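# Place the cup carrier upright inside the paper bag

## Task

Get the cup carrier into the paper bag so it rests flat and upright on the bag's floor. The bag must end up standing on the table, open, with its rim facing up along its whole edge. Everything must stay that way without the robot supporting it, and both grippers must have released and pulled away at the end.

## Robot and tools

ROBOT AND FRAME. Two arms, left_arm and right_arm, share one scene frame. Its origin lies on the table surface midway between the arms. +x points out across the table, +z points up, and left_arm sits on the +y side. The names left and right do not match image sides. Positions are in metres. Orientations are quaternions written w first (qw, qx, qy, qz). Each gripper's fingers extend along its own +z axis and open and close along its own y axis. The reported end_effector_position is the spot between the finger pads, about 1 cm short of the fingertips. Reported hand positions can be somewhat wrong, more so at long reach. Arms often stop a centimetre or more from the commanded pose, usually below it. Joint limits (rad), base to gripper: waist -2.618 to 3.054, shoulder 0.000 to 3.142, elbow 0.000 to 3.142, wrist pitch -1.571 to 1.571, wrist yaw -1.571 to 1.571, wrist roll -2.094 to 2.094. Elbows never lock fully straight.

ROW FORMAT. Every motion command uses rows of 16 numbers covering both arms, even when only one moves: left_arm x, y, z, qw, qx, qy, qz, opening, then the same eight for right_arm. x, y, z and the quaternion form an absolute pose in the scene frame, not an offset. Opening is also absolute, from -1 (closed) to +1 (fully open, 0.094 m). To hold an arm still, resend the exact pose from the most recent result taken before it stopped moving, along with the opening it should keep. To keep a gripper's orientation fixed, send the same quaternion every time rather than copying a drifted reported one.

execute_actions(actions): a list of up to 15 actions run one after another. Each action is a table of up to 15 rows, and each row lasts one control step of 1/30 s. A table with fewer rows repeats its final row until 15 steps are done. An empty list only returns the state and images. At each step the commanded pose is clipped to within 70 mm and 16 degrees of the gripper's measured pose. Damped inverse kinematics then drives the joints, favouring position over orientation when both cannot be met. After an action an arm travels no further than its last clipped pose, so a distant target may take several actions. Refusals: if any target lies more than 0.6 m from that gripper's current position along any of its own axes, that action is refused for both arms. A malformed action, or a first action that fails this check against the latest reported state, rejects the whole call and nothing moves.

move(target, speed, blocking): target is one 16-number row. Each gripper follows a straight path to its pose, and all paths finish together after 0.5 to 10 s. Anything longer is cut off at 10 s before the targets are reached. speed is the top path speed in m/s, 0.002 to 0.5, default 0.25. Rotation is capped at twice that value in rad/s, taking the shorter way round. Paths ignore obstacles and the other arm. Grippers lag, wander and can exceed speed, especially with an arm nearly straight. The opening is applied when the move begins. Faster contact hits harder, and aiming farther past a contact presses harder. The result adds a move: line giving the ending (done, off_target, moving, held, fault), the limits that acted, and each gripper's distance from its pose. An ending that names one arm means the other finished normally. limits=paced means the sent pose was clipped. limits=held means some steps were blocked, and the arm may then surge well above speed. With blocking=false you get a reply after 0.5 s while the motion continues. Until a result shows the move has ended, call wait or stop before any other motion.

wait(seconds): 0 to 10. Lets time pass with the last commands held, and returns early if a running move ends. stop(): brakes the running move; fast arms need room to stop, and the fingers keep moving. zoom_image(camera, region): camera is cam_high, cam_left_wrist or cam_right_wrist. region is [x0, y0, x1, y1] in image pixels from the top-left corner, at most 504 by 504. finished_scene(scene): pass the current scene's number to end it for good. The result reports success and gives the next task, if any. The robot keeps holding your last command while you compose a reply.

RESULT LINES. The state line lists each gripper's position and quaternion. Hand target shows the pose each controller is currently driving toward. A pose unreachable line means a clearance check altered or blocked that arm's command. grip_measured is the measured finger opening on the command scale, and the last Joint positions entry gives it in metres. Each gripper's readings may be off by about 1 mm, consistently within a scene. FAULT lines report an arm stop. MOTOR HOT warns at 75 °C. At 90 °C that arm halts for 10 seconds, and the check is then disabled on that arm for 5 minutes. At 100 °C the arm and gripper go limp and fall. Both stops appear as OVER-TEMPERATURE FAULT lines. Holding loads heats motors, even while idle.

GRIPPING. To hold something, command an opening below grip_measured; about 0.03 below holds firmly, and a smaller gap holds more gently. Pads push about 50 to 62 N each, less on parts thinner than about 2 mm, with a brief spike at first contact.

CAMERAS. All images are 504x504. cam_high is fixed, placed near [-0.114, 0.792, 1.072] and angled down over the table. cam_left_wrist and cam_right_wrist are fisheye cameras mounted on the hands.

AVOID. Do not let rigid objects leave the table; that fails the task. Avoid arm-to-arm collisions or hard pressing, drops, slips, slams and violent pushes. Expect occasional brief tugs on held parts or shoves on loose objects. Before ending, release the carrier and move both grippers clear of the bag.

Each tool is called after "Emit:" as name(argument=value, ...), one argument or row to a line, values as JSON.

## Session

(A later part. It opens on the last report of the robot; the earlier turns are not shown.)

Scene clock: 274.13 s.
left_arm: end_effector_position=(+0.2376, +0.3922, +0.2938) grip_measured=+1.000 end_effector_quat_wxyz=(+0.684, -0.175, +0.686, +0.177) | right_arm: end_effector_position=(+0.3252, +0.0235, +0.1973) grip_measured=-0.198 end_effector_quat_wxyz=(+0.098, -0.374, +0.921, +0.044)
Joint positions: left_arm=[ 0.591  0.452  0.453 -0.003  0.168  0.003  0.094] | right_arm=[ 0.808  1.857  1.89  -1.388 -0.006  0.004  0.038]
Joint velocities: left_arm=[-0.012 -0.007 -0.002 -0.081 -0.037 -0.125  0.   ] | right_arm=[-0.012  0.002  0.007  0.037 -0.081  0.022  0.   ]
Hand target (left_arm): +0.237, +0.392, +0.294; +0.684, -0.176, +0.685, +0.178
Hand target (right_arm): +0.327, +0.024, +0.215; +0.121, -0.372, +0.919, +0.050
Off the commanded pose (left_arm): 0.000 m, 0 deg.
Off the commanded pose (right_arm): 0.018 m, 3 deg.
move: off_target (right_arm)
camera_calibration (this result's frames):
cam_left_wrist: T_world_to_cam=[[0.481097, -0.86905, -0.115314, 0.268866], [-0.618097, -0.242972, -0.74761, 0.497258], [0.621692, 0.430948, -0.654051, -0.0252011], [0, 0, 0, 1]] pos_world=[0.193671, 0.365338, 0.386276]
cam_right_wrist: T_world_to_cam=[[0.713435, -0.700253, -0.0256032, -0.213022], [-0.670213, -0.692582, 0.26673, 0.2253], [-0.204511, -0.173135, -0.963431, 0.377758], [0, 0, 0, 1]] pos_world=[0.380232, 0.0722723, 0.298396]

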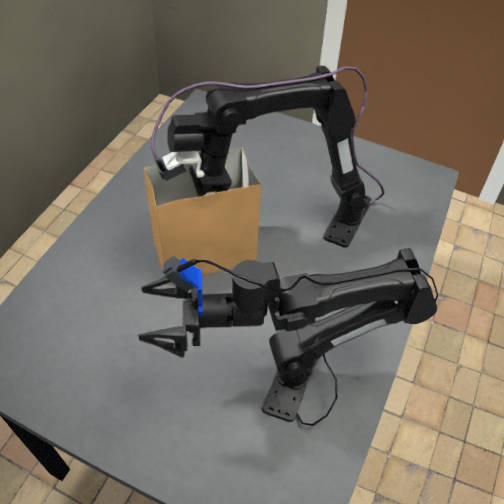

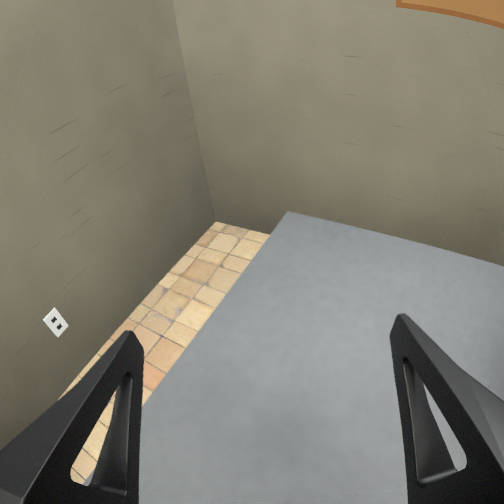

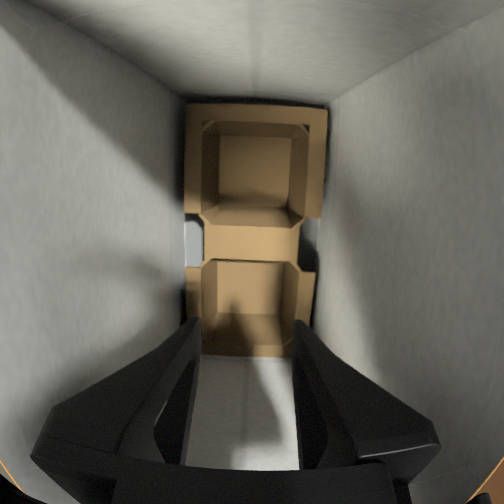

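Emit:
move(
  target=[0.2374,0.3924,0.2942,0.684,-0.176,0.685,0.178,1,0.328,0.025,0.355,0.2865,-0.3563,0.8818,0.1158,-0.2],
  speed=0.15,
)

Emit:
move(
  target=[0.2374,0.3924,0.2942,0.684,-0.176,0.685,0.178,1,0.36,-0.25,0.355,0.309,0.0,0.951,0.0,-0.2],
  speed=0.2,
)

Emit:
zoom_image(
  camera="cam_high",
  region=[110, 110, 310, 310],
)

Scene clock: 280.47 s.
left_arm: end_effector_position=(+0.2376, +0.3922, +0.2938) grip_measured=+1.000 end_effector_quat_wxyz=(+0.684, -0.175, +0.686, +0.177) | right_arm: end_effector_position=(+0.3291, +0.0273, +0.3401) grip_measured=-0.198 end_effector_quat_wxyz=(+0.268, -0.361, +0.886, +0.113)
Joint positions: left_arm=[ 0.591  0.452  0.453 -0.003  0.168  0.003  0.094] | right_arm=[ 0.808  1.762  2.255 -1.473 -0.006  0.004  0.038]
Joint velocities: left_arm=[-0.007 -0.022 -0.007  0.051 -0.022 -0.037  0.   ] | right_arm=[-0.022 -0.012  0.017  0.007  0.007  0.095  0.   ]
Hand target (left_arm): +0.237, +0.392, +0.294; +0.684, -0.176, +0.685, +0.178
Hand target (right_arm): +0.327, +0.024, +0.355; +0.286, -0.358, +0.881, +0.118
Off the commanded pose (left_arm): 0.000 m, 0 deg.
Off the commanded pose (right_arm): 0.015 m, 2 deg.
move: off_target (right_arm)
camera_calibration (this result's frames):
cam_left_wrist: T_world_to_cam=[[0.481097, -0.86905, -0.115314, 0.268866], [-0.618097, -0.242972, -0.74761, 0.497258], [0.621692, 0.430948, -0.654051, -0.0252011], [0, 0, 0, 1]] pos_world=[0.193671, 0.365338, 0.386276]
cam_right_wrist: T_world_to_cam=[[0.719149, -0.694658, -0.0165924, -0.214569], [-0.692209, -0.714122, -0.104292, 0.326433], [0.0605985, 0.0864871, -0.994408, 0.433052], [0, 0, 0, 1]] pos_world=[0.354024, 0.0466074, 0.461115]

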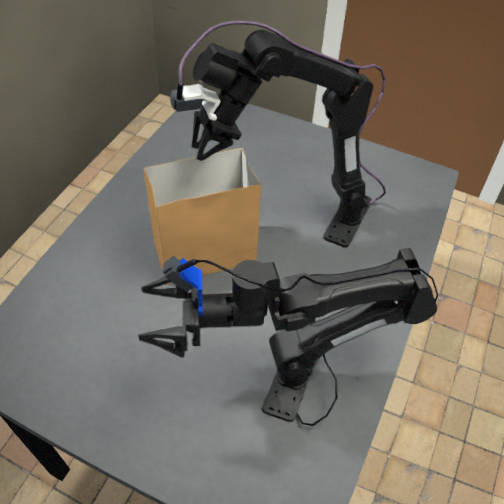

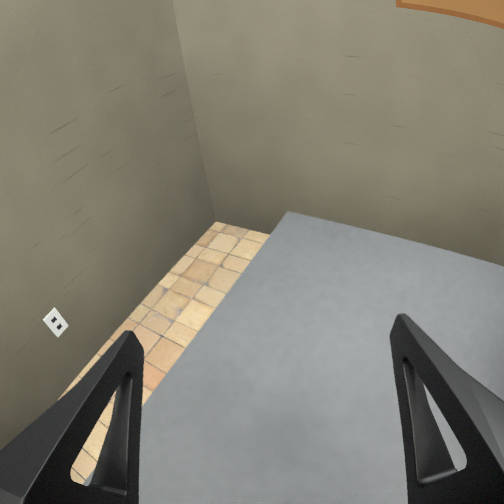

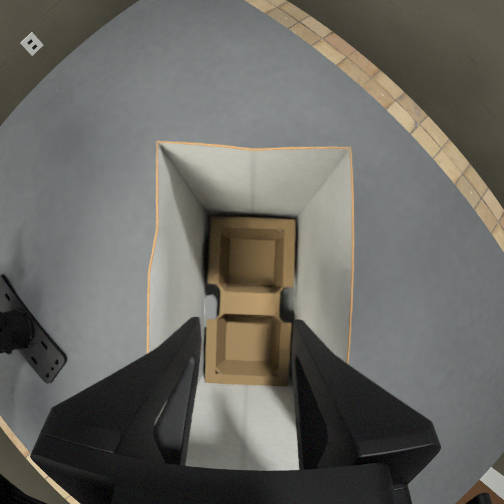

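Scene clock: 282.73 s.
left_arm: end_effector_position=(+0.2376, +0.3922, +0.2938) grip_measured=+1.000 end_effector_quat_wxyz=(+0.684, -0.175, +0.686, +0.177) | right_arm: end_effector_position=(+0.3628, -0.2468, +0.3484) grip_measured=-0.198 end_effector_quat_wxyz=(+0.303, +0.001, +0.953, -0.004)
Joint positions: left_arm=[ 0.591  0.452  0.453 -0.003  0.168  0.003  0.094] | right_arm=[ 0.056  1.444  1.949 -1.461  0.021  0.019  0.038]
Joint velocities: left_arm=[-0.007  0.012  0.002  0.066  0.007 -0.007  0.   ] | right_arm=[ 0.007  0.002 -0.002  0.007 -0.022  0.022  0.001]
Hand target (left_arm): +0.237, +0.392, +0.294; +0.684, -0.176, +0.685, +0.178
Hand target (right_arm): +0.361, -0.247, +0.353; +0.314, -0.000, +0.949, -0.001
Off the commanded pose (left_arm): 0.000 m, 0 deg.
Off the commanded pose (right_arm): 0.008 m, 1 deg.
move: done
camera_calibration (this result's frames):
cam_left_wrist: T_world_to_cam=[[0.481097, -0.86905, -0.115314, 0.268866], [-0.618097, -0.242972, -0.74761, 0.497258], [0.621692, 0.430948, -0.654051, -0.0252011], [0, 0, 0, 1]] pos_world=[0.193671, 0.365338, 0.386276]
cam_right_wrist: T_world_to_cam=[[0.0227555, -0.999738, -0.00258582, -0.256591], [-0.991513, -0.0222369, -0.128095, 0.442594], [0.128003, 0.00547872, -0.991759, 0.417604], [0, 0, 0, 1]] pos_world=[0.391222, -0.24897, 0.470192]

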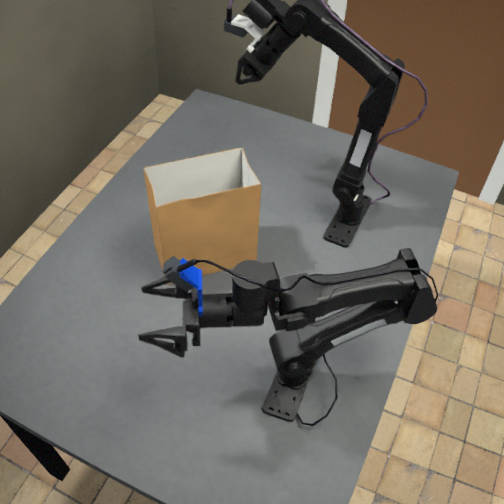

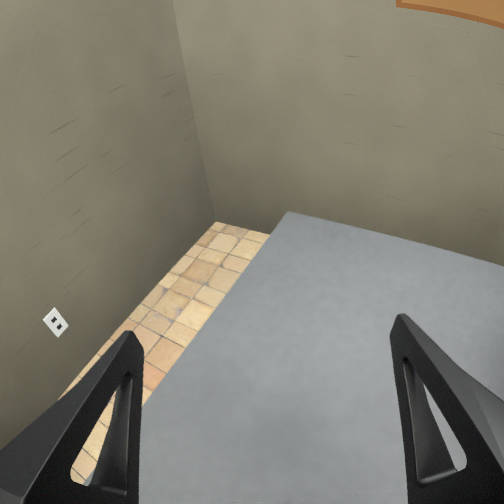

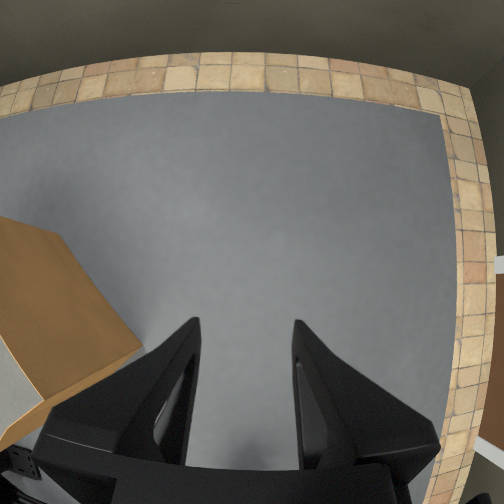

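Region (110, 110, 310, 310) of cam_high's 504x504 image, scaled by 2.520, with more detail than that image has.

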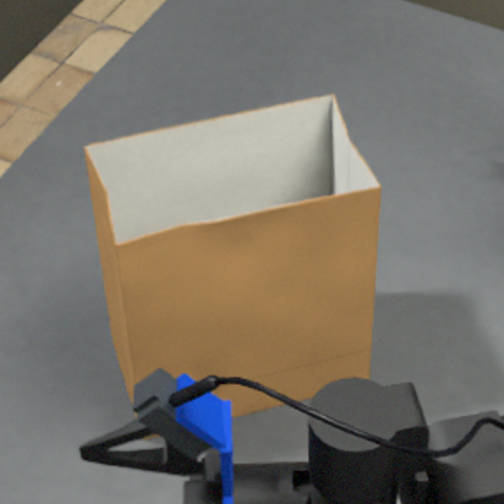

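The carrier is lying flat in the bag, the rim is intact all the way round, and both arms are clear.

Emit:
finished_scene(
  scene=2,
)

The scene is finished: the task was done.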